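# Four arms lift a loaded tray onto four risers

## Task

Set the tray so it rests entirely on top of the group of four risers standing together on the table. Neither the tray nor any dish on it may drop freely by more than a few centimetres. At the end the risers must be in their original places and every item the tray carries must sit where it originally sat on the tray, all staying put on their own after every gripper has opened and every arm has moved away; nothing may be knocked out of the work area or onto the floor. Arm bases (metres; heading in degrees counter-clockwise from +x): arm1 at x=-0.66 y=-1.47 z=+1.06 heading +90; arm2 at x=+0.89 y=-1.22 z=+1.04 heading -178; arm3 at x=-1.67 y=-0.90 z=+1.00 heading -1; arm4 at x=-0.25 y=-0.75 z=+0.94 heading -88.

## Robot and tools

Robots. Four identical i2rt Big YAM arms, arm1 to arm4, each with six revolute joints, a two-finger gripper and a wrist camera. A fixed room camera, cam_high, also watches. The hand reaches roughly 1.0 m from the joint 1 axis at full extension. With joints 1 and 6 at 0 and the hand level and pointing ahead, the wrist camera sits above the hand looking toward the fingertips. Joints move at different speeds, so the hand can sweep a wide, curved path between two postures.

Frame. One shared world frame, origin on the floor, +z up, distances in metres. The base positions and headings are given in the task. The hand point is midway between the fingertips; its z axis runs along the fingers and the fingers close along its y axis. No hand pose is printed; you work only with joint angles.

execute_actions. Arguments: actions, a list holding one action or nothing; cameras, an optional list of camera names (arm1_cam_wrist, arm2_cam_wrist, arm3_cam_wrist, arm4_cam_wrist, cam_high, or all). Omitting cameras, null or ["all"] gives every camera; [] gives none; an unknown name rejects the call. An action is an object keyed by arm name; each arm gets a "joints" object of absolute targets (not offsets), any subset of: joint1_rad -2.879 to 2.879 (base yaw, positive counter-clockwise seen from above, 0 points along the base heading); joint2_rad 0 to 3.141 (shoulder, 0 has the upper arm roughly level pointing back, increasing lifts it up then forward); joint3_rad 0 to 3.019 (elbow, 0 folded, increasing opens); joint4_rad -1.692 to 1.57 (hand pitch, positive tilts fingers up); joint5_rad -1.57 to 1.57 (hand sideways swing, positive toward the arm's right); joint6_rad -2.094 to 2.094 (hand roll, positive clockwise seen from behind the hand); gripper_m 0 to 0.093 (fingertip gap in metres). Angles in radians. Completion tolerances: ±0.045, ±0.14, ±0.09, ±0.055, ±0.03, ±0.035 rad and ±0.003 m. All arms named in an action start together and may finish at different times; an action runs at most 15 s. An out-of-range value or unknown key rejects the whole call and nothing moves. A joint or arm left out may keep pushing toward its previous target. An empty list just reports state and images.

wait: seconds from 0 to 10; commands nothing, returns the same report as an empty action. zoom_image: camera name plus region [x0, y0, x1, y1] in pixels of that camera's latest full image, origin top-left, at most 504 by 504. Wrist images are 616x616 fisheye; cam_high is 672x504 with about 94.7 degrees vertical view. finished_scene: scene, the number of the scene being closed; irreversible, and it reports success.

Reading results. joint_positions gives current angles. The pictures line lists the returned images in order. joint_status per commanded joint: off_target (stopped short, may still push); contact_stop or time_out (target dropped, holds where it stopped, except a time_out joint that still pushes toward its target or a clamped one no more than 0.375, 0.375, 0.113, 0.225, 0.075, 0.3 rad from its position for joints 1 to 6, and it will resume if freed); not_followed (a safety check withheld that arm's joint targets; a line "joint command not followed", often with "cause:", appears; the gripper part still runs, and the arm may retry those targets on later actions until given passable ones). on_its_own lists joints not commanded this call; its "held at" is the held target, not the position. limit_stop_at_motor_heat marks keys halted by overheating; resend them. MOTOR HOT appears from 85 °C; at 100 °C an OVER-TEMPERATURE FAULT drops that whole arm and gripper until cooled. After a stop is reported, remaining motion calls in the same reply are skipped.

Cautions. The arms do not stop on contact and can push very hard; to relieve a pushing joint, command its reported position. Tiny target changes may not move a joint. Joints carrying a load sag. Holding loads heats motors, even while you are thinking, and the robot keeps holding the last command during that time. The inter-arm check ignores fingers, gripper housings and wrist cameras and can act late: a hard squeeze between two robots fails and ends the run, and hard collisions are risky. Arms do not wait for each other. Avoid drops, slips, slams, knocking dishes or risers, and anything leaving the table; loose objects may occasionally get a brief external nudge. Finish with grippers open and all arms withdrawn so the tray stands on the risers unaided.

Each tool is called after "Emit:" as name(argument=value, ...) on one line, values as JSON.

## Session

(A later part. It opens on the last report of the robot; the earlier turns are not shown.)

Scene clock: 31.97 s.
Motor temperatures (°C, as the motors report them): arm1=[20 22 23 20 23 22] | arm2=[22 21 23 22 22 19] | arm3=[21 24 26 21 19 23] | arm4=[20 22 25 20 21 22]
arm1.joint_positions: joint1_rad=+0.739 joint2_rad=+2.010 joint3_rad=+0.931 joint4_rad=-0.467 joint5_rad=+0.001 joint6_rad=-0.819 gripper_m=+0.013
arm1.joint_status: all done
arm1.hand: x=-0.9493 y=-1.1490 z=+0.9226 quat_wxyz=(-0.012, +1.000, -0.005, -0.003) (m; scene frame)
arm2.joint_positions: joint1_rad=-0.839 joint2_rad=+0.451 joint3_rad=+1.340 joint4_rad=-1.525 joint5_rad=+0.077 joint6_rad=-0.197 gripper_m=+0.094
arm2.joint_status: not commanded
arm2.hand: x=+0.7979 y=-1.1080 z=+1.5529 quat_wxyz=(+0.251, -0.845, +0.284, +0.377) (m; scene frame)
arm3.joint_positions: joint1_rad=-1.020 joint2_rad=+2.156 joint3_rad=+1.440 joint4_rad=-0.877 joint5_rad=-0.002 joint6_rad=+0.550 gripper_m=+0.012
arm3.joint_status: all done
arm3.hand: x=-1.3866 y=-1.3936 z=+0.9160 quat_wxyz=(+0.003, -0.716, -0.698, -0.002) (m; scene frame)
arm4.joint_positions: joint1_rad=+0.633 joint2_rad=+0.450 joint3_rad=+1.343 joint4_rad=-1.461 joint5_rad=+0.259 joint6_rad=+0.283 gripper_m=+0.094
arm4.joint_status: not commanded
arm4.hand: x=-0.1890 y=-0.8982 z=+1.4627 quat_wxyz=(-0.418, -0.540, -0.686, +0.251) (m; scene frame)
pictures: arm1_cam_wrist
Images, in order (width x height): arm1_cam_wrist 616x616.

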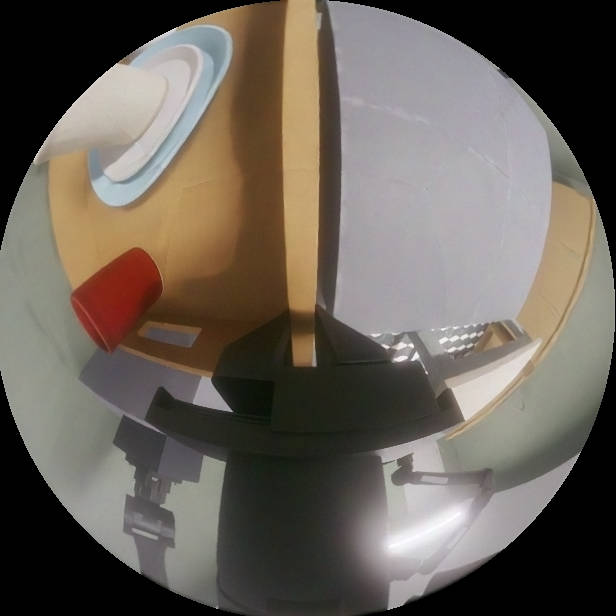

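Emit:
execute_actions(actions=[{"arm1":{"joints":{"joint1_rad":0.583,"joint2_rad":2.07,"joint3_rad":1.275,"joint4_rad":-0.67,"joint6_rad":-0.99}},"arm3":{"joints":{"joint1_rad":-0.895,"joint2_rad":1.835,"joint3_rad":1.10,"joint4_rad":-0.69,"joint6_rad":0.665}}}], cameras=["arm1_cam_wrist"])

Scene clock: 34.00 s.
Motor temperatures (°C, as the motors report them): arm1=[20 22 23 20 23 22] | arm2=[22 21 23 22 22 19] | arm3=[21 24 26 21 19 23] | arm4=[20 22 25 20 21 22]
arm1.joint_positions: joint1_rad=+0.579 joint2_rad=+2.145 joint3_rad=+1.245 joint4_rad=-0.633 joint5_rad=-0.008 joint6_rad=-0.975 gripper_m=+0.012
arm1.joint_status: all done
arm1.hand: x=-0.9519 y=-1.0235 z=+0.9284 quat_wxyz=(-0.017, +1.000, -0.007, -0.009) (m; scene frame)
arm2.joint_positions: joint1_rad=-0.839 joint2_rad=+0.451 joint3_rad=+1.340 joint4_rad=-1.525 joint5_rad=+0.077 joint6_rad=-0.197 gripper_m=+0.094
arm2.joint_status: not commanded
arm2.hand: x=+0.7979 y=-1.1080 z=+1.5529 quat_wxyz=(+0.251, -0.845, +0.284, +0.377) (m; scene frame)
arm3.joint_positions: joint1_rad=-0.879 joint2_rad=+1.921 joint3_rad=+1.059 joint4_rad=-0.706 joint5_rad=+0.005 joint6_rad=+0.697 gripper_m=+0.012
arm3.joint_status: all done
arm3.hand: x=-1.3866 y=-1.2663 z=+0.9292 quat_wxyz=(-0.008, -0.718, -0.696, +0.004) (m; scene frame)
arm4.joint_positions: joint1_rad=+0.633 joint2_rad=+0.450 joint3_rad=+1.343 joint4_rad=-1.461 joint5_rad=+0.259 joint6_rad=+0.283 gripper_m=+0.094
arm4.joint_status: not commanded
arm4.hand: x=-0.1890 y=-0.8982 z=+1.4627 quat_wxyz=(-0.418, -0.540, -0.686, +0.251) (m; scene frame)
pictures: arm1_cam_wrist
Images, in order (width x height): arm1_cam_wrist 616x616.

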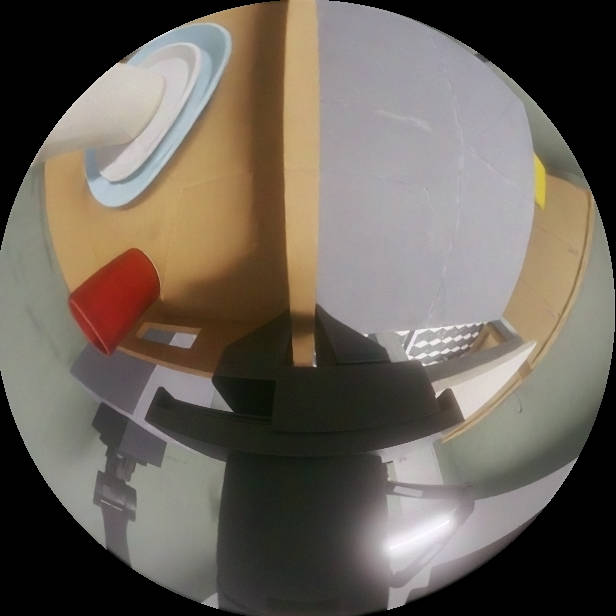

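Emit:
execute_actions(actions=[{"arm1":{"joints":{"joint1_rad":0.452,"joint2_rad":2.255,"joint3_rad":1.69,"joint4_rad":-0.89,"joint6_rad":-1.115}},"arm3":{"joints":{"joint1_rad":-0.685,"joint2_rad":1.685,"joint3_rad":0.825,"joint4_rad":-0.58,"joint6_rad":0.88}}}], cameras=["arm3_cam_wrist"])

Scene clock: 36.70 s.
Motor temperatures (°C, as the motors report them): arm1=[20 22 23 20 23 22] | arm2=[22 21 23 22 22 19] | arm3=[21 24 26 21 19 23] | arm4=[20 22 25 20 21 22]
arm1.joint_positions: joint1_rad=+0.465 joint2_rad=+2.343 joint3_rad=+1.630 joint4_rad=-0.846 joint5_rad=-0.023 joint6_rad=-1.078 gripper_m=+0.012
arm1.joint_status: joint6_rad off_target (ended at -1.078, target -1.115); the others done
arm1.hand: x=-0.9442 y=-0.9090 z=+0.9212 quat_wxyz=(-0.003, +1.000, -0.013, -0.008) (m; scene frame)
arm2.joint_positions: joint1_rad=-0.839 joint2_rad=+0.451 joint3_rad=+1.340 joint4_rad=-1.525 joint5_rad=+0.077 joint6_rad=-0.197 gripper_m=+0.094
arm2.joint_status: not commanded
arm2.hand: x=+0.7979 y=-1.1080 z=+1.5529 quat_wxyz=(+0.251, -0.845, +0.284, +0.377) (m; scene frame)
arm3.joint_positions: joint1_rad=-0.668 joint2_rad=+1.761 joint3_rad=+0.797 joint4_rad=-0.590 joint5_rad=+0.004 joint6_rad=+0.919 gripper_m=+0.012
arm3.joint_status: joint6_rad time_out (moved +0.222 of +0.183); the others done
arm3.on_its_own: joint6_rad reads +0.919 and still pushes toward +0.880 since a time_out
arm3.hand: x=-1.3796 y=-1.1448 z=+0.9307 quat_wxyz=(-0.015, -0.722, -0.692, +0.003) (m; scene frame)
arm4.joint_positions: joint1_rad=+0.633 joint2_rad=+0.450 joint3_rad=+1.343 joint4_rad=-1.461 joint5_rad=+0.259 joint6_rad=+0.283 gripper_m=+0.094
arm4.joint_status: not commanded
arm4.hand: x=-0.1890 y=-0.8982 z=+1.4627 quat_wxyz=(-0.418, -0.540, -0.686, +0.251) (m; scene frame)
pictures: arm3_cam_wrist
Images, in order (width x height): arm3_cam_wrist 616x616.

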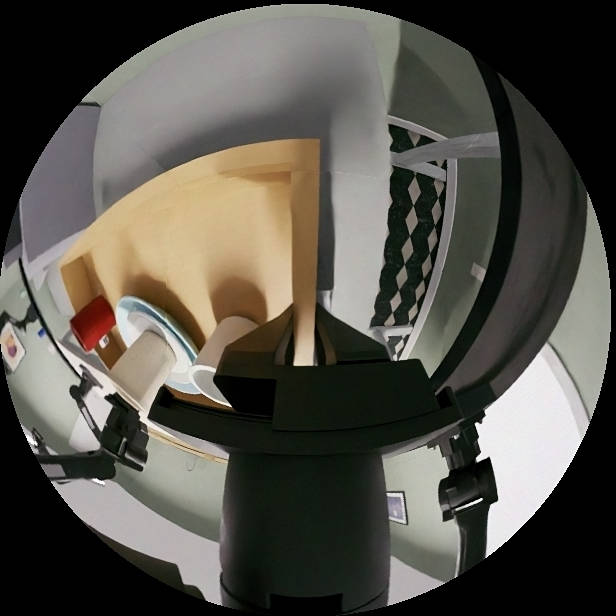

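Emit:
execute_actions(actions=[{"arm1":{"joints":{"joint1_rad":0.39,"joint2_rad":2.42,"joint3_rad":2.075,"joint4_rad":-1.075,"joint6_rad":-1.16}},"arm3":{"joints":{"joint1_rad":-0.475,"joint2_rad":1.63,"joint3_rad":0.705,"joint4_rad":-0.545,"joint6_rad":1.11}}}], cameras=[])

Scene clock: 39.97 s.
Motor temperatures (°C, as the motors report them): arm1=[20 23 24 20 23 22] | arm2=[22 21 23 22 22 19] | arm3=[21 24 26 21 19 23] | arm4=[20 22 25 20 21 22]
arm1.joint_positions: joint1_rad=+0.408 joint2_rad=+2.514 joint3_rad=+1.974 joint4_rad=-1.027 joint5_rad=-0.021 joint6_rad=-1.131 gripper_m=+0.012
arm1.joint_status: joint3_rad time_out (moved +0.344 of +0.445); the others done
arm1.on_its_own: joint3_rad reads +1.974 and still pushes toward +2.075 since a time_out
arm1.hand: x=-0.9398 y=-0.8292 z=+0.9185 quat_wxyz=(+0.000, +1.000, -0.015, -0.006) (m; scene frame)
arm2.joint_positions: joint1_rad=-0.839 joint2_rad=+0.451 joint3_rad=+1.340 joint4_rad=-1.525 joint5_rad=+0.077 joint6_rad=-0.197 gripper_m=+0.094
arm2.joint_status: not commanded
arm2.hand: x=+0.7979 y=-1.1080 z=+1.5529 quat_wxyz=(+0.251, -0.845, +0.284, +0.377) (m; scene frame)
arm3.joint_positions: joint1_rad=-0.469 joint2_rad=+1.697 joint3_rad=+0.685 joint4_rad=-0.552 joint5_rad=+0.007 joint6_rad=+1.125 gripper_m=+0.012
arm3.joint_status: all done
arm3.hand: x=-1.3735 y=-1.0631 z=+0.9276 quat_wxyz=(-0.011, -0.724, -0.689, +0.004) (m; scene frame)
arm4.joint_positions: joint1_rad=+0.633 joint2_rad=+0.450 joint3_rad=+1.343 joint4_rad=-1.461 joint5_rad=+0.259 joint6_rad=+0.283 gripper_m=+0.094
arm4.joint_status: not commanded
arm4.hand: x=-0.1890 y=-0.8982 z=+1.4627 quat_wxyz=(-0.418, -0.540, -0.686, +0.251) (m; scene frame)
pictures: none
No camera images: the call's "cameras" was empty. Leave "cameras" out to get every camera's image.

Emit:
execute_actions(actions=[{"arm1":{"joints":{"joint1_rad":0.355,"joint2_rad":2.69,"joint3_rad":2.575,"joint4_rad":-1.305,"joint6_rad":-1.185}},"arm3":{"joints":{"joint1_rad":-0.25,"joint2_rad":1.66,"joint3_rad":0.635,"joint4_rad":-0.465,"joint6_rad":1.33}}}], cameras=["arm1_cam_wrist","arm3_cam_wrist","cam_high"])

Scene clock: 43.73 s.
Motor temperatures (°C, as the motors report them): arm1=[20 23 25 20 23 22] | arm2=[22 21 23 22 22 19] | arm3=[21 23 25 21 19 23] | arm4=[20 22 25 20 21 22]
arm1.joint_positions: joint1_rad=+0.363 joint2_rad=+2.765 joint3_rad=+2.448 joint4_rad=-1.282 joint5_rad=-0.016 joint6_rad=-1.159 gripper_m=+0.012
arm1.joint_status: joint3_rad time_out (moved +0.474 of +0.601); the others done
arm1.on_its_own: joint3_rad reads +2.448 and still pushes toward +2.561 since a time_out
arm1.hand: x=-0.9312 y=-0.7626 z=+0.9053 quat_wxyz=(+0.013, +1.000, -0.023, +0.002) (m; scene frame)
arm2.joint_positions: joint1_rad=-0.839 joint2_rad=+0.451 joint3_rad=+1.340 joint4_rad=-1.525 joint5_rad=+0.077 joint6_rad=-0.197 gripper_m=+0.094
arm2.joint_status: not commanded
arm2.hand: x=+0.7979 y=-1.1080 z=+1.5529 quat_wxyz=(+0.251, -0.845, +0.284, +0.377) (m; scene frame)
arm3.joint_positions: joint1_rad=-0.252 joint2_rad=+1.700 joint3_rad=+0.619 joint4_rad=-0.485 joint5_rad=+0.011 joint6_rad=+1.354 gripper_m=+0.012
arm3.joint_status: all done
arm3.hand: x=-1.3665 y=-0.9895 z=+0.9132 quat_wxyz=(-0.012, -0.728, -0.685, +0.005) (m; scene frame)
arm4.joint_positions: joint1_rad=+0.633 joint2_rad=+0.450 joint3_rad=+1.343 joint4_rad=-1.461 joint5_rad=+0.259 joint6_rad=+0.283 gripper_m=+0.094
arm4.joint_status: not commanded
arm4.hand: x=-0.1890 y=-0.8982 z=+1.4627 quat_wxyz=(-0.418, -0.540, -0.686, +0.251) (m; scene frame)
pictures: arm1_cam_wrist, arm3_cam_wrist, cam_high
Images, in order (width x height): arm1_cam_wrist 616x616, arm3_cam_wrist 616x616, cam_high 672x504.

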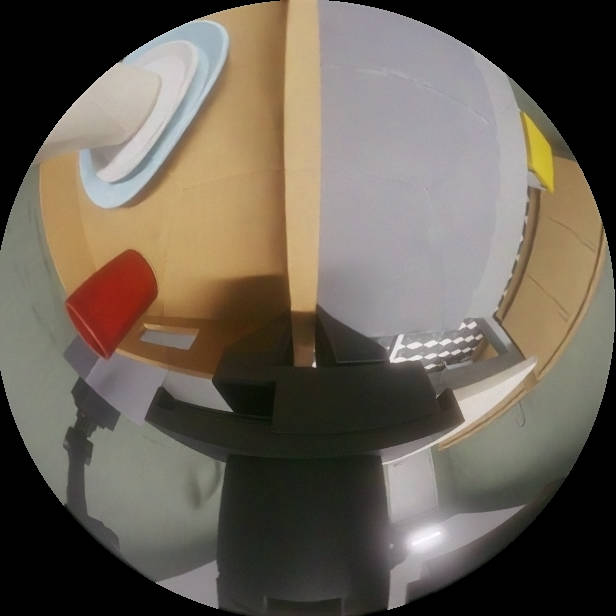

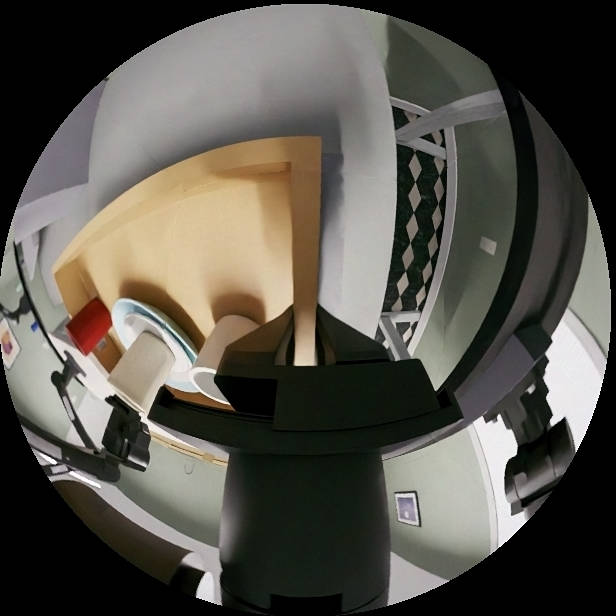

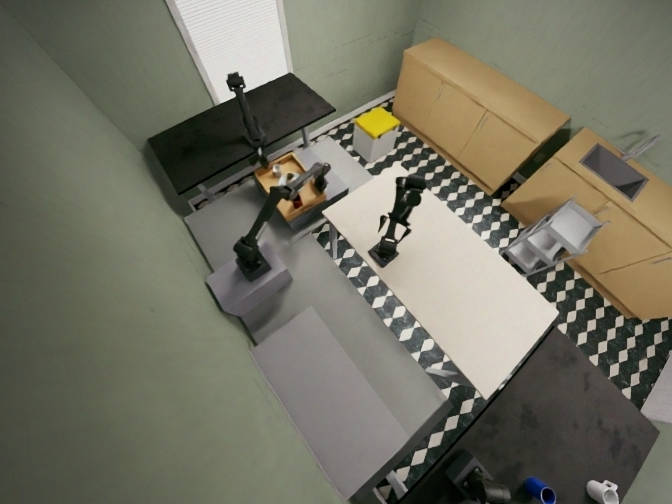

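Emit:
execute_actions(actions=[{"arm1":{"joints":{"joint2_rad":2.75,"joint3_rad":2.52,"joint4_rad":-1.19,"joint6_rad":-1.17}},"arm3":{"joints":{"joint2_rad":1.79,"joint3_rad":0.63,"joint4_rad":-0.35,"joint6_rad":1.345}}}], cameras=["arm3_cam_wrist"])

Scene clock: 45.33 s.
Motor temperatures (°C, as the motors report them): arm1=[20 24 25 20 23 22] | arm2=[22 21 23 22 22 19] | arm3=[21 23 25 21 19 23] | arm4=[20 22 25 20 21 22]
arm1.joint_positions: joint1_rad=+0.362 joint2_rad=+2.770 joint3_rad=+2.448 joint4_rad=-1.238 joint5_rad=-0.016 joint6_rad=-1.176 gripper_m=+0.012
arm1.joint_status: all done
arm1.hand: x=-0.9337 y=-0.7539 z=+0.9010 quat_wxyz=(-0.005, +1.000, -0.015, -0.005) (m; scene frame)
arm2.joint_positions: joint1_rad=-0.839 joint2_rad=+0.451 joint3_rad=+1.340 joint4_rad=-1.525 joint5_rad=+0.077 joint6_rad=-0.197 gripper_m=+0.094
arm2.joint_status: not commanded
arm2.hand: x=+0.7979 y=-1.1080 z=+1.5529 quat_wxyz=(+0.251, -0.845, +0.284, +0.377) (m; scene frame)
arm3.joint_positions: joint1_rad=-0.252 joint2_rad=+1.769 joint3_rad=+0.615 joint4_rad=-0.404 joint5_rad=+0.009 joint6_rad=+1.343 gripper_m=+0.011
arm3.joint_status: all done
arm3.hand: x=-1.3641 y=-0.9901 z=+0.8924 quat_wxyz=(-0.015, -0.724, -0.689, +0.002) (m; scene frame)
arm4.joint_positions: joint1_rad=+0.633 joint2_rad=+0.450 joint3_rad=+1.343 joint4_rad=-1.461 joint5_rad=+0.259 joint6_rad=+0.283 gripper_m=+0.094
arm4.joint_status: not commanded
arm4.hand: x=-0.1890 y=-0.8982 z=+1.4627 quat_wxyz=(-0.418, -0.540, -0.686, +0.251) (m; scene frame)
pictures: arm3_cam_wrist
Images, in order (width x height): arm3_cam_wrist 616x616.

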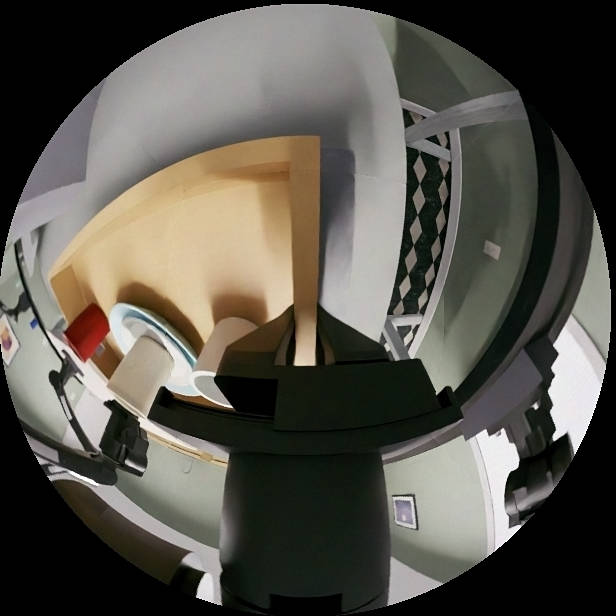

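Emit:
execute_actions(actions=[{"arm1":{"joints":{"joint2_rad":2.80,"joint3_rad":2.46,"joint4_rad":-1.19}},"arm3":{"joints":{"joint2_rad":1.80,"joint4_rad":-0.38}}}], cameras=[])

Scene clock: 46.23 s.
Motor temperatures (°C, as the motors report them): arm1=[20 24 25 20 23 22] | arm2=[22 21 23 22 22 19] | arm3=[21 23 25 21 19 23] | arm4=[20 22 25 20 21 22]
arm1.joint_positions: joint1_rad=+0.362 joint2_rad=+2.773 joint3_rad=+2.448 joint4_rad=-1.238 joint5_rad=-0.016 joint6_rad=-1.177 gripper_m=+0.012
arm1.joint_status: all done
arm1.hand: x=-0.9334 y=-0.7545 z=+0.8993 quat_wxyz=(-0.004, +1.000, -0.014, -0.004) (m; scene frame)
arm2.joint_positions: joint1_rad=-0.839 joint2_rad=+0.451 joint3_rad=+1.340 joint4_rad=-1.525 joint5_rad=+0.077 joint6_rad=-0.197 gripper_m=+0.094
arm2.joint_status: not commanded
arm2.hand: x=+0.7979 y=-1.1080 z=+1.5529 quat_wxyz=(+0.251, -0.845, +0.284, +0.377) (m; scene frame)
arm3.joint_positions: joint1_rad=-0.252 joint2_rad=+1.769 joint3_rad=+0.615 joint4_rad=-0.404 joint5_rad=+0.009 joint6_rad=+1.342 gripper_m=+0.011
arm3.joint_status: all done
arm3.hand: x=-1.3642 y=-0.9901 z=+0.8923 quat_wxyz=(-0.015, -0.724, -0.689, +0.002) (m; scene frame)
arm4.joint_positions: joint1_rad=+0.633 joint2_rad=+0.450 joint3_rad=+1.343 joint4_rad=-1.461 joint5_rad=+0.259 joint6_rad=+0.283 gripper_m=+0.094
arm4.joint_status: not commanded
arm4.hand: x=-0.1890 y=-0.8982 z=+1.4627 quat_wxyz=(-0.418, -0.540, -0.686, +0.251) (m; scene frame)
pictures: none
No camera images: the call's "cameras" was empty. Leave "cameras" out to get every camera's image.

Emit:
execute_actions(actions=[{"arm1":{"joints":{"joint2_rad":2.76,"gripper_m":0.05}}}], cameras=[])

Emit:
execute_actions(actions=[{"arm1":{"joints":{"joint2_rad":2.62,"joint4_rad":-1.36,"joint3_rad":2.40}}}], cameras=[])

Emit:
execute_actions(actions=[{"arm1":{"joints":{"joint1_rad":0.325,"joint2_rad":2.28,"joint3_rad":1.74,"joint4_rad":-0.97,"joint5_rad":0,"joint6_rad":0.37}}}], cameras=["arm1_cam_wrist","cam_high"])

Scene clock: 47.40 s.
Motor temperatures (°C, as the motors report them): arm1=[20 24 25 20 23 22] | arm2=[22 21 23 22 22 19] | arm3=[21 23 25 21 19 23] | arm4=[20 22 25 20 21 22]
arm1.joint_positions: joint1_rad=+0.362 joint2_rad=+2.773 joint3_rad=+2.448 joint4_rad=-1.202 joint5_rad=-0.028 joint6_rad=-1.177 gripper_m=+0.050
arm1.joint_status: all done
arm1.hand: x=-0.9382 y=-0.7467 z=+0.8996 quat_wxyz=(-0.019, +1.000, -0.014, -0.017) (m; scene frame)
arm2.joint_positions: joint1_rad=-0.839 joint2_rad=+0.451 joint3_rad=+1.340 joint4_rad=-1.525 joint5_rad=+0.077 joint6_rad=-0.197 gripper_m=+0.094
arm2.joint_status: not commanded
arm2.hand: x=+0.7979 y=-1.1080 z=+1.5529 quat_wxyz=(+0.251, -0.845, +0.284, +0.377) (m; scene frame)
arm3.joint_positions: joint1_rad=-0.252 joint2_rad=+1.769 joint3_rad=+0.615 joint4_rad=-0.404 joint5_rad=+0.009 joint6_rad=+1.342 gripper_m=+0.011
arm3.joint_status: not commanded
arm3.hand: x=-1.3642 y=-0.9901 z=+0.8923 quat_wxyz=(-0.015, -0.724, -0.690, +0.002) (m; scene frame)
arm4.joint_positions: joint1_rad=+0.633 joint2_rad=+0.450 joint3_rad=+1.343 joint4_rad=-1.461 joint5_rad=+0.259 joint6_rad=+0.283 gripper_m=+0.094
arm4.joint_status: not commanded
arm4.hand: x=-0.1890 y=-0.8982 z=+1.4627 quat_wxyz=(-0.418, -0.540, -0.686, +0.251) (m; scene frame)
pictures: none
No camera images: the call's "cameras" was empty. Leave "cameras" out to get every camera's image.

Scene clock: 48.50 s.
Motor temperatures (°C, as the motors report them): arm1=[20 24 25 20 23 22] | arm2=[22 21 23 22 22 19] | arm3=[21 23 25 21 19 23] | arm4=[20 22 25 20 21 22]
arm1.joint_positions: joint1_rad=+0.362 joint2_rad=+2.615 joint3_rad=+2.396 joint4_rad=-1.351 joint5_rad=-0.028 joint6_rad=-1.177 gripper_m=+0.050
arm1.joint_status: all done
arm1.hand: x=-0.9335 y=-0.7622 z=+0.9965 quat_wxyz=(+0.002, +1.000, -0.014, -0.009) (m; scene frame)
arm2.joint_positions: joint1_rad=-0.839 joint2_rad=+0.451 joint3_rad=+1.340 joint4_rad=-1.525 joint5_rad=+0.077 joint6_rad=-0.197 gripper_m=+0.094
arm2.joint_status: not commanded
arm2.hand: x=+0.7979 y=-1.1080 z=+1.5529 quat_wxyz=(+0.251, -0.845, +0.284, +0.377) (m; scene frame)
arm3.joint_positions: joint1_rad=-0.252 joint2_rad=+1.769 joint3_rad=+0.615 joint4_rad=-0.404 joint5_rad=+0.009 joint6_rad=+1.342 gripper_m=+0.011
arm3.joint_status: not commanded
arm3.hand: x=-1.3642 y=-0.9901 z=+0.8923 quat_wxyz=(-0.015, -0.724, -0.690, +0.002) (m; scene frame)
arm4.joint_positions: joint1_rad=+0.633 joint2_rad=+0.450 joint3_rad=+1.343 joint4_rad=-1.461 joint5_rad=+0.259 joint6_rad=+0.283 gripper_m=+0.094
arm4.joint_status: not commanded
arm4.hand: x=-0.1890 y=-0.8982 z=+1.4627 quat_wxyz=(-0.418, -0.540, -0.686, +0.251) (m; scene frame)
pictures: none
No camera images: the call's "cameras" was empty. Leave "cameras" out to get every camera's image.

Scene clock: 50.63 s.
Motor temperatures (°C, as the motors report them): arm1=[20 24 25 20 23 22] | arm2=[22 21 23 22 22 19] | arm3=[21 23 25 21 19 23] | arm4=[20 22 25 20 21 22]
arm1.joint_positions: joint1_rad=+0.328 joint2_rad=+2.292 joint3_rad=+1.736 joint4_rad=-0.979 joint5_rad=-0.002 joint6_rad=+0.360 gripper_m=+0.050
arm1.joint_status: all done
arm1.hand: x=-0.8723 y=-0.8468 z=+0.9859 quat_wxyz=(-0.012, +0.697, -0.717, -0.015) (m; scene frame)
arm2.joint_positions: joint1_rad=-0.839 joint2_rad=+0.451 joint3_rad=+1.340 joint4_rad=-1.525 joint5_rad=+0.077 joint6_rad=-0.197 gripper_m=+0.094
arm2.joint_status: not commanded
arm2.hand: x=+0.7979 y=-1.1080 z=+1.5529 quat_wxyz=(+0.251, -0.845, +0.284, +0.377) (m; scene frame)
arm3.joint_positions: joint1_rad=-0.252 joint2_rad=+1.769 joint3_rad=+0.615 joint4_rad=-0.404 joint5_rad=+0.009 joint6_rad=+1.342 gripper_m=+0.011
arm3.joint_status: not commanded
arm3.hand: x=-1.3642 y=-0.9901 z=+0.8923 quat_wxyz=(-0.015, -0.724, -0.690, +0.002) (m; scene frame)
arm4.joint_positions: joint1_rad=+0.633 joint2_rad=+0.450 joint3_rad=+1.343 joint4_rad=-1.461 joint5_rad=+0.259 joint6_rad=+0.283 gripper_m=+0.094
arm4.joint_status: not commanded
arm4.hand: x=-0.1890 y=-0.8982 z=+1.4627 quat_wxyz=(-0.418, -0.540, -0.686, +0.251) (m; scene frame)
pictures: arm1_cam_wrist, cam_high
Images, in order (width x height): arm1_cam_wrist 616x616, cam_high 672x504.

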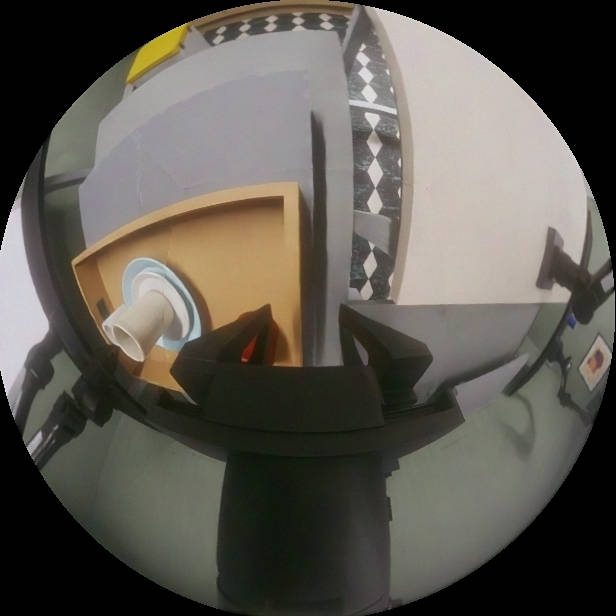

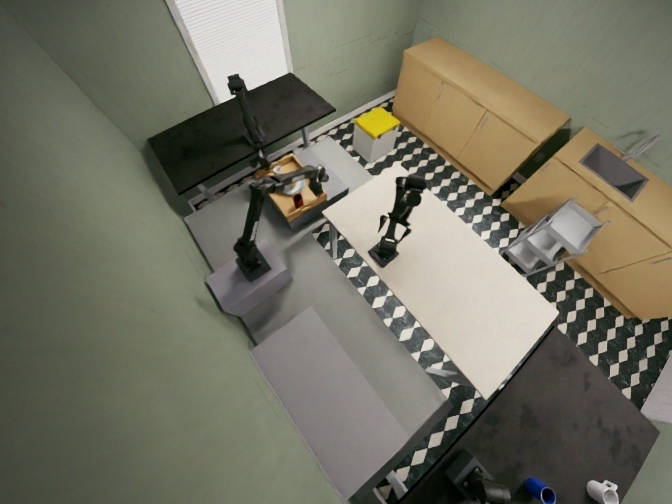

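Emit:
execute_actions(actions=[{"arm1":{"joints":{"joint1_rad":0.357,"joint2_rad":2.45,"joint3_rad":1.80,"joint4_rad":-0.875,"joint6_rad":0.385}}}], cameras=["arm1_cam_wrist"])

Scene clock: 52.23 s.
Motor temperatures (°C, as the motors report them): arm1=[20 24 25 20 23 22] | arm2=[22 21 23 22 22 19] | arm3=[21 23 25 21 19 23] | arm4=[20 22 25 20 21 22]
arm1.joint_positions: joint1_rad=+0.349 joint2_rad=+2.472 joint3_rad=+1.769 joint4_rad=-0.882 joint5_rad=-0.002 joint6_rad=+0.375 gripper_m=+0.050
arm1.joint_status: all done
arm1.hand: x=-0.8819 y=-0.8580 z=+0.8822 quat_wxyz=(-0.002, +0.699, -0.715, +0.008) (m; scene frame)
arm2.joint_positions: joint1_rad=-0.839 joint2_rad=+0.451 joint3_rad=+1.340 joint4_rad=-1.525 joint5_rad=+0.077 joint6_rad=-0.197 gripper_m=+0.094
arm2.joint_status: not commanded
arm2.hand: x=+0.7979 y=-1.1080 z=+1.5529 quat_wxyz=(+0.251, -0.845, +0.284, +0.377) (m; scene frame)
arm3.joint_positions: joint1_rad=-0.252 joint2_rad=+1.769 joint3_rad=+0.615 joint4_rad=-0.404 joint5_rad=+0.009 joint6_rad=+1.342 gripper_m=+0.011
arm3.joint_status: not commanded
arm3.hand: x=-1.3642 y=-0.9901 z=+0.8923 quat_wxyz=(-0.015, -0.724, -0.690, +0.002) (m; scene frame)
arm4.joint_positions: joint1_rad=+0.633 joint2_rad=+0.450 joint3_rad=+1.343 joint4_rad=-1.461 joint5_rad=+0.259 joint6_rad=+0.283 gripper_m=+0.094
arm4.joint_status: not commanded
arm4.hand: x=-0.1890 y=-0.8982 z=+1.4627 quat_wxyz=(-0.418, -0.540, -0.686, +0.251) (m; scene frame)
pictures: arm1_cam_wrist
Images, in order (width x height): arm1_cam_wrist 616x616.

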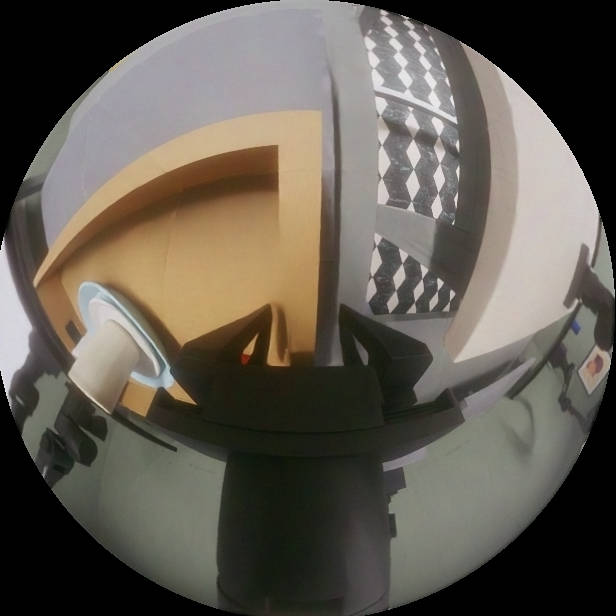

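Emit:
execute_actions(actions=[{"arm1":{"joints":{"gripper_m":0}}}], cameras=[])

Emit:
execute_actions(actions=[{"arm1":{"joints":{"joint2_rad":2.335,"joint3_rad":1.81,"joint4_rad":-0.93}},"arm3":{"joints":{"joint2_rad":1.61,"joint4_rad":-0.51}}}], cameras=[])

Scene clock: 53.73 s.
Motor temperatures (°C, as the motors report them): arm1=[20 24 25 20 23 22] | arm2=[22 21 23 22 22 19] | arm3=[21 23 24 21 19 23] | arm4=[20 22 25 20 21 22]
arm1.joint_positions: joint1_rad=+0.351 joint2_rad=+2.472 joint3_rad=+1.769 joint4_rad=-0.879 joint5_rad=-0.008 joint6_rad=+0.376 gripper_m=+0.011
arm1.joint_status: gripper_m off_target (ended at +0.011, target +0.000)
arm1.hand: x=-0.8841 y=-0.8579 z=+0.8822 quat_wxyz=(+0.000, +0.699, -0.715, +0.005) (m; scene frame)
arm2.joint_positions: joint1_rad=-0.839 joint2_rad=+0.451 joint3_rad=+1.340 joint4_rad=-1.525 joint5_rad=+0.077 joint6_rad=-0.197 gripper_m=+0.094
arm2.joint_status: not commanded
arm2.hand: x=+0.7979 y=-1.1080 z=+1.5529 quat_wxyz=(+0.251, -0.845, +0.284, +0.377) (m; scene frame)
arm3.joint_positions: joint1_rad=-0.252 joint2_rad=+1.770 joint3_rad=+0.615 joint4_rad=-0.404 joint5_rad=+0.009 joint6_rad=+1.342 gripper_m=+0.011
arm3.joint_status: not commanded
arm3.hand: x=-1.3642 y=-0.9899 z=+0.8922 quat_wxyz=(-0.015, -0.724, -0.690, +0.002) (m; scene frame)
arm4.joint_positions: joint1_rad=+0.633 joint2_rad=+0.450 joint3_rad=+1.343 joint4_rad=-1.461 joint5_rad=+0.259 joint6_rad=+0.283 gripper_m=+0.094
arm4.joint_status: not commanded
arm4.hand: x=-0.1890 y=-0.8982 z=+1.4627 quat_wxyz=(-0.418, -0.540, -0.686, +0.251) (m; scene frame)
pictures: none
No camera images: the call's "cameras" was empty. Leave "cameras" out to get every camera's image.

Scene clock: 54.70 s.
Motor temperatures (°C, as the motors report them): arm1=[20 24 25 20 23 22] | arm2=[22 21 24 22 22 19] | arm3=[21 23 24 21 19 23] | arm4=[20 22 25 20 21 22]
arm1.joint_positions: joint1_rad=+0.356 joint2_rad=+2.453 joint3_rad=+1.769 joint4_rad=-0.908 joint5_rad=-0.027 joint6_rad=+0.393 gripper_m=+0.012
arm1.joint_status: all done
arm1.hand: x=-0.8900 y=-0.8614 z=+0.8945 quat_wxyz=(+0.011, +0.695, -0.719, +0.005) (m; scene frame)
arm2.joint_positions: joint1_rad=-0.839 joint2_rad=+0.451 joint3_rad=+1.340 joint4_rad=-1.525 joint5_rad=+0.077 joint6_rad=-0.197 gripper_m=+0.094
arm2.joint_status: not commanded
arm2.hand: x=+0.7979 y=-1.1080 z=+1.5529 quat_wxyz=(+0.251, -0.845, +0.284, +0.377) (m; scene frame)
arm3.joint_positions: joint1_rad=-0.252 joint2_rad=+1.681 joint3_rad=+0.613 joint4_rad=-0.501 joint5_rad=+0.012 joint6_rad=+1.350 gripper_m=+0.012
arm3.joint_status: all done
arm3.hand: x=-1.3697 y=-0.9887 z=+0.9179 quat_wxyz=(-0.011, -0.727, -0.687, +0.006) (m; scene frame)
arm4.joint_positions: joint1_rad=+0.633 joint2_rad=+0.450 joint3_rad=+1.343 joint4_rad=-1.461 joint5_rad=+0.259 joint6_rad=+0.283 gripper_m=+0.094
arm4.joint_status: not commanded
arm4.hand: x=-0.1890 y=-0.8982 z=+1.4627 quat_wxyz=(-0.418, -0.540, -0.686, +0.251) (m; scene frame)
pictures: none
No camera images: the call's "cameras" was empty. Leave "cameras" out to get every camera's image.

Emit:
execute_actions(actions=[{"arm1":{"joints":{"joint1_rad":0.32,"joint2_rad":2.49,"joint3_rad":2.20,"joint4_rad":-1.11,"joint6_rad":0.355}},"arm3":{"joints":{"joint1_rad":-0.035,"joint2_rad":1.575,"joint3_rad":0.58,"joint4_rad":-0.48,"joint6_rad":1.56}}}], cameras=[])

Scene clock: 57.70 s.
Motor temperatures (°C, as the motors report them): arm1=[20 24 26 20 23 22] | arm2=[22 21 24 22 22 19] | arm3=[21 23 24 21 19 23] | arm4=[20 22 25 20 21 22]
arm1.joint_positions: joint1_rad=+0.330 joint2_rad=+2.584 joint3_rad=+2.079 joint4_rad=-1.096 joint5_rad=-0.019 joint6_rad=+0.377 gripper_m=+0.012
arm1.joint_status: joint3_rad time_out (moved +0.310 of +0.431); the others done
arm1.on_its_own: joint3_rad reads +2.079 and still pushes toward +2.192 since a time_out
arm1.hand: x=-0.8919 y=-0.8006 z=+0.9057 quat_wxyz=(+0.010, +0.691, -0.722, +0.011) (m; scene frame)
arm2.joint_positions: joint1_rad=-0.839 joint2_rad=+0.451 joint3_rad=+1.340 joint4_rad=-1.525 joint5_rad=+0.077 joint6_rad=-0.197 gripper_m=+0.094
arm2.joint_status: not commanded
arm2.hand: x=+0.7979 y=-1.1080 z=+1.5529 quat_wxyz=(+0.251, -0.845, +0.284, +0.377) (m; scene frame)
arm3.joint_positions: joint1_rad=-0.038 joint2_rad=+1.637 joint3_rad=+0.566 joint4_rad=-0.487 joint5_rad=+0.000 joint6_rad=+1.574 gripper_m=+0.012
arm3.joint_status: all done
arm3.hand: x=-1.3725 y=-0.9196 z=+0.9208 quat_wxyz=(-0.012, -0.731, -0.683, -0.003) (m; scene frame)
arm4.joint_positions: joint1_rad=+0.633 joint2_rad=+0.450 joint3_rad=+1.343 joint4_rad=-1.461 joint5_rad=+0.259 joint6_rad=+0.283 gripper_m=+0.094
arm4.joint_status: not commanded
arm4.hand: x=-0.1890 y=-0.8982 z=+1.4627 quat_wxyz=(-0.418, -0.540, -0.686, +0.251) (m; scene frame)
pictures: none
No camera images: the call's "cameras" was empty. Leave "cameras" out to get every camera's image.

Lower.

Emit:
execute_actions(actions=[{"arm1":{"joints":{"joint2_rad":2.63,"joint3_rad":2.15,"joint4_rad":-0.97,"joint6_rad":0.37}},"arm3":{"joints":{"joint2_rad":1.74,"joint4_rad":-0.37,"joint6_rad":1.565}}}], cameras=["arm1_cam_wrist","arm3_cam_wrist"])

Scene clock: 58.80 s.
Motor temperatures (°C, as the motors report them): arm1=[20 24 26 20 23 22] | arm2=[22 21 24 22 22 19] | arm3=[21 22 24 21 19 23] | arm4=[20 22 25 20 21 22]
arm1.joint_positions: joint1_rad=+0.330 joint2_rad=+2.616 joint3_rad=+2.080 joint4_rad=-1.025 joint5_rad=-0.015 joint6_rad=+0.372 gripper_m=+0.012
arm1.joint_status: all done
arm1.hand: x=-0.8936 y=-0.7924 z=+0.8839 quat_wxyz=(-0.001, +0.693, -0.721, -0.006) (m; scene frame)
arm2.joint_positions: joint1_rad=-0.839 joint2_rad=+0.451 joint3_rad=+1.340 joint4_rad=-1.525 joint5_rad=+0.077 joint6_rad=-0.197 gripper_m=+0.094
arm2.joint_status: not commanded
arm2.hand: x=+0.7979 y=-1.1080 z=+1.5529 quat_wxyz=(+0.251, -0.845, +0.284, +0.377) (m; scene frame)
arm3.joint_positions: joint1_rad=-0.038 joint2_rad=+1.739 joint3_rad=+0.563 joint4_rad=-0.396 joint5_rad=-0.005 joint6_rad=+1.568 gripper_m=+0.012
arm3.joint_status: all done
arm3.hand: x=-1.3739 y=-0.9190 z=+0.8922 quat_wxyz=(-0.005, -0.728, -0.685, +0.000) (m; scene frame)
arm4.joint_positions: joint1_rad=+0.633 joint2_rad=+0.450 joint3_rad=+1.343 joint4_rad=-1.461 joint5_rad=+0.259 joint6_rad=+0.283 gripper_m=+0.094
arm4.joint_status: not commanded
arm4.hand: x=-0.1890 y=-0.8982 z=+1.4627 quat_wxyz=(-0.418, -0.540, -0.686, +0.251) (m; scene frame)
pictures: arm1_cam_wrist, arm3_cam_wrist
Images, in order (width x height): arm1_cam_wrist 616x616, arm3_cam_wrist 616x616.

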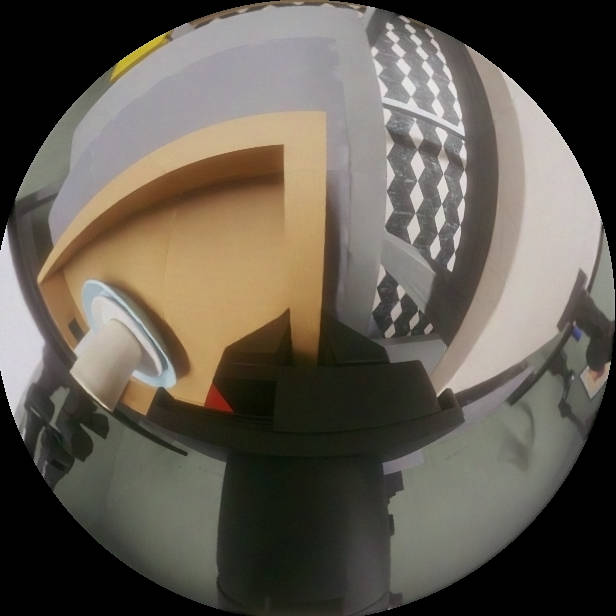

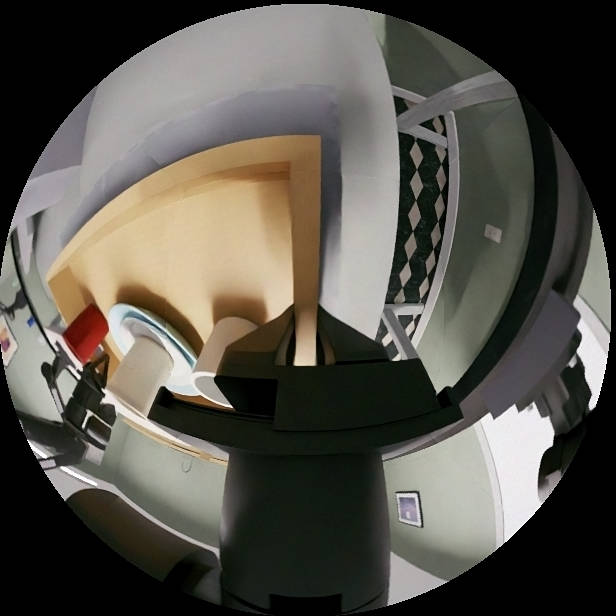

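Emit:
execute_actions(actions=[{"arm1":{"joints":{"gripper_m":0.045,"joint2_rad":2.61,"joint3_rad":2.09,"joint4_rad":-1.025}},"arm3":{"joints":{"gripper_m":0.04,"joint4_rad":-0.396,"joint3_rad":0.565}}}], cameras=[])

Emit:
execute_actions(actions=[{"arm1":{"joints":{"joint2_rad":2.42,"joint4_rad":-1.2}},"arm3":{"joints":{"joint2_rad":1.45,"joint3_rad":0.6,"joint4_rad":-0.7}}}], cameras=[])

Emit:
execute_actions(actions=[{"arm1":{"joints":{"joint1_rad":0.1,"joint2_rad":1.5,"joint3_rad":1.5,"joint4_rad":-1.4}},"arm3":{"joints":{"joint2_rad":0.7,"joint3_rad":0.9,"joint4_rad":-1.2}}}], cameras=["cam_high","arm1_cam_wrist"])

Scene clock: 60.10 s.
Motor temperatures (°C, as the motors report them): arm1=[20 24 26 20 23 22] | arm2=[22 21 24 22 22 19] | arm3=[21 22 24 21 19 23] | arm4=[20 22 25 20 21 22]
arm1.joint_positions: joint1_rad=+0.329 joint2_rad=+2.616 joint3_rad=+2.080 joint4_rad=-1.018 joint5_rad=-0.002 joint6_rad=+0.372 gripper_m=+0.045
arm1.joint_status: all done
arm1.hand: x=-0.8913 y=-0.7898 z=+0.8839 quat_wxyz=(-0.008, +0.693, -0.721, -0.007) (m; scene frame)
arm2.joint_positions: joint1_rad=-0.839 joint2_rad=+0.451 joint3_rad=+1.340 joint4_rad=-1.525 joint5_rad=+0.077 joint6_rad=-0.197 gripper_m=+0.094
arm2.joint_status: not commanded
arm2.hand: x=+0.7979 y=-1.1080 z=+1.5529 quat_wxyz=(+0.251, -0.845, +0.284, +0.377) (m; scene frame)
arm3.joint_positions: joint1_rad=-0.038 joint2_rad=+1.739 joint3_rad=+0.563 joint4_rad=-0.396 joint5_rad=-0.003 joint6_rad=+1.568 gripper_m=+0.040
arm3.joint_status: all done
arm3.hand: x=-1.3739 y=-0.9194 z=+0.8923 quat_wxyz=(-0.006, -0.728, -0.685, +0.001) (m; scene frame)
arm4.joint_positions: joint1_rad=+0.633 joint2_rad=+0.450 joint3_rad=+1.343 joint4_rad=-1.461 joint5_rad=+0.259 joint6_rad=+0.283 gripper_m=+0.094
arm4.joint_status: not commanded
arm4.hand: x=-0.1890 y=-0.8982 z=+1.4627 quat_wxyz=(-0.418, -0.540, -0.686, +0.251) (m; scene frame)
pictures: none
No camera images: the call's "cameras" was empty. Leave "cameras" out to get every camera's image.

Scene clock: 61.43 s.
Motor temperatures (°C, as the motors report them): arm1=[20 24 26 20 23 22] | arm2=[22 21 24 22 22 19] | arm3=[21 22 24 21 19 23] | arm4=[20 22 26 20 21 22]
arm1.joint_positions: joint1_rad=+0.329 joint2_rad=+2.410 joint3_rad=+2.080 joint4_rad=-1.191 joint5_rad=-0.002 joint6_rad=+0.372 gripper_m=+0.045
arm1.joint_status: all done
arm1.hand: x=-0.8948 y=-0.7844 z=+1.0267 quat_wxyz=(-0.015, +0.693, -0.721, -0.022) (m; scene frame)
arm2.joint_positions: joint1_rad=-0.839 joint2_rad=+0.451 joint3_rad=+1.340 joint4_rad=-1.525 joint5_rad=+0.077 joint6_rad=-0.197 gripper_m=+0.094
arm2.joint_status: not commanded
arm2.hand: x=+0.7979 y=-1.1080 z=+1.5529 quat_wxyz=(+0.251, -0.845, +0.284, +0.377) (m; scene frame)
arm3.joint_positions: joint1_rad=-0.038 joint2_rad=+1.439 joint3_rad=+0.569 joint4_rad=-0.684 joint5_rad=-0.003 joint6_rad=+1.568 gripper_m=+0.040
arm3.joint_status: all done
arm3.hand: x=-1.3837 y=-0.9178 z=+0.9750 quat_wxyz=(-0.012, -0.728, -0.685, -0.005) (m; scene frame)
arm4.joint_positions: joint1_rad=+0.633 joint2_rad=+0.450 joint3_rad=+1.343 joint4_rad=-1.461 joint5_rad=+0.259 joint6_rad=+0.283 gripper_m=+0.094
arm4.joint_status: not commanded
arm4.hand: x=-0.1890 y=-0.8982 z=+1.4627 quat_wxyz=(-0.418, -0.540, -0.686, +0.251) (m; scene frame)
pictures: none
No camera images: the call's "cameras" was empty. Leave "cameras" out to get every camera's image.

Scene clock: 63.17 s.
Motor temperatures (°C, as the motors report them): arm1=[20 24 25 20 23 22] | arm2=[22 21 24 22 22 19] | arm3=[21 22 25 21 19 23] | arm4=[20 22 26 20 21 22]
arm1.joint_positions: joint1_rad=+0.103 joint2_rad=+1.497 joint3_rad=+1.504 joint4_rad=-1.391 joint5_rad=+0.001 joint6_rad=+0.372 gripper_m=+0.045
arm1.joint_status: all done
arm1.hand: x=-0.7139 y=-0.9828 z=+1.3382 quat_wxyz=(-0.054, +0.605, -0.791, -0.079) (m; scene frame)
arm2.joint_positions: joint1_rad=-0.839 joint2_rad=+0.451 joint3_rad=+1.340 joint4_rad=-1.525 joint5_rad=+0.077 joint6_rad=-0.197 gripper_m=+0.094
arm2.joint_status: not commanded
arm2.hand: x=+0.7979 y=-1.1080 z=+1.5529 quat_wxyz=(+0.251, -0.845, +0.284, +0.377) (m; scene frame)
arm3.joint_positions: joint1_rad=-0.038 joint2_rad=+0.696 joint3_rad=+0.878 joint4_rad=-1.182 joint5_rad=-0.002 joint6_rad=+1.568 gripper_m=+0.040
arm3.joint_status: all done
arm3.hand: x=-1.3924 y=-0.9137 z=+1.2857 quat_wxyz=(-0.212, -0.697, -0.658, -0.192) (m; scene frame)
arm4.joint_positions: joint1_rad=+0.633 joint2_rad=+0.450 joint3_rad=+1.343 joint4_rad=-1.461 joint5_rad=+0.259 joint6_rad=+0.283 gripper_m=+0.094
arm4.joint_status: not commanded
arm4.hand: x=-0.1890 y=-0.8982 z=+1.4627 quat_wxyz=(-0.418, -0.540, -0.686, +0.251) (m; scene frame)
pictures: arm1_cam_wrist, cam_high
Images, in order (width x height): arm1_cam_wrist 616x616, cam_high 672x504.

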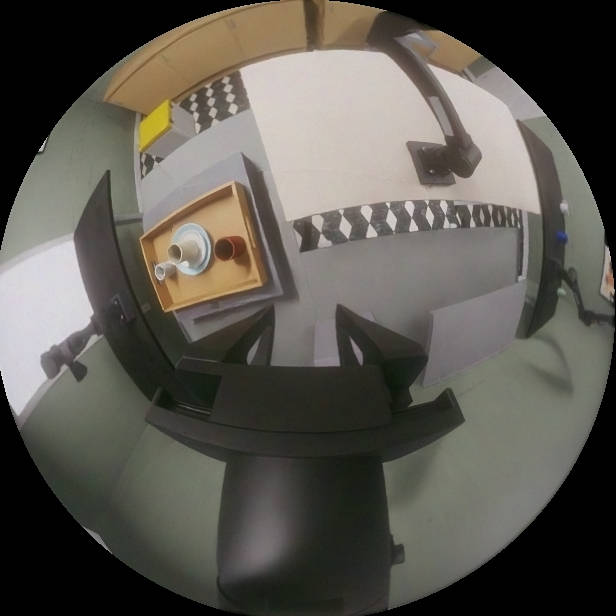

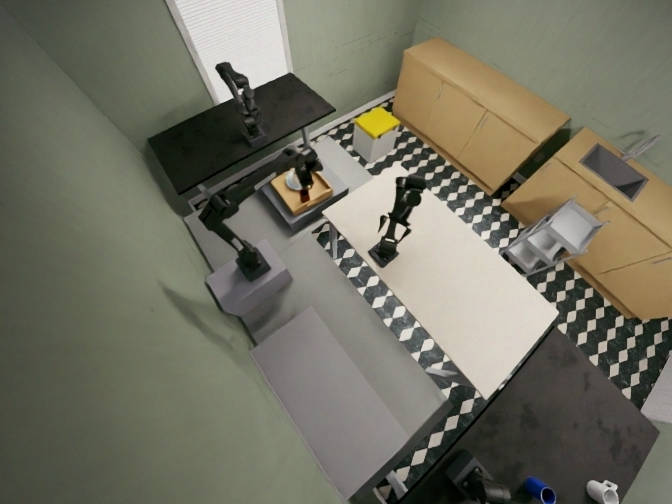

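Emit:
finished_scene(scene=1)

The scene is finished: the task was done.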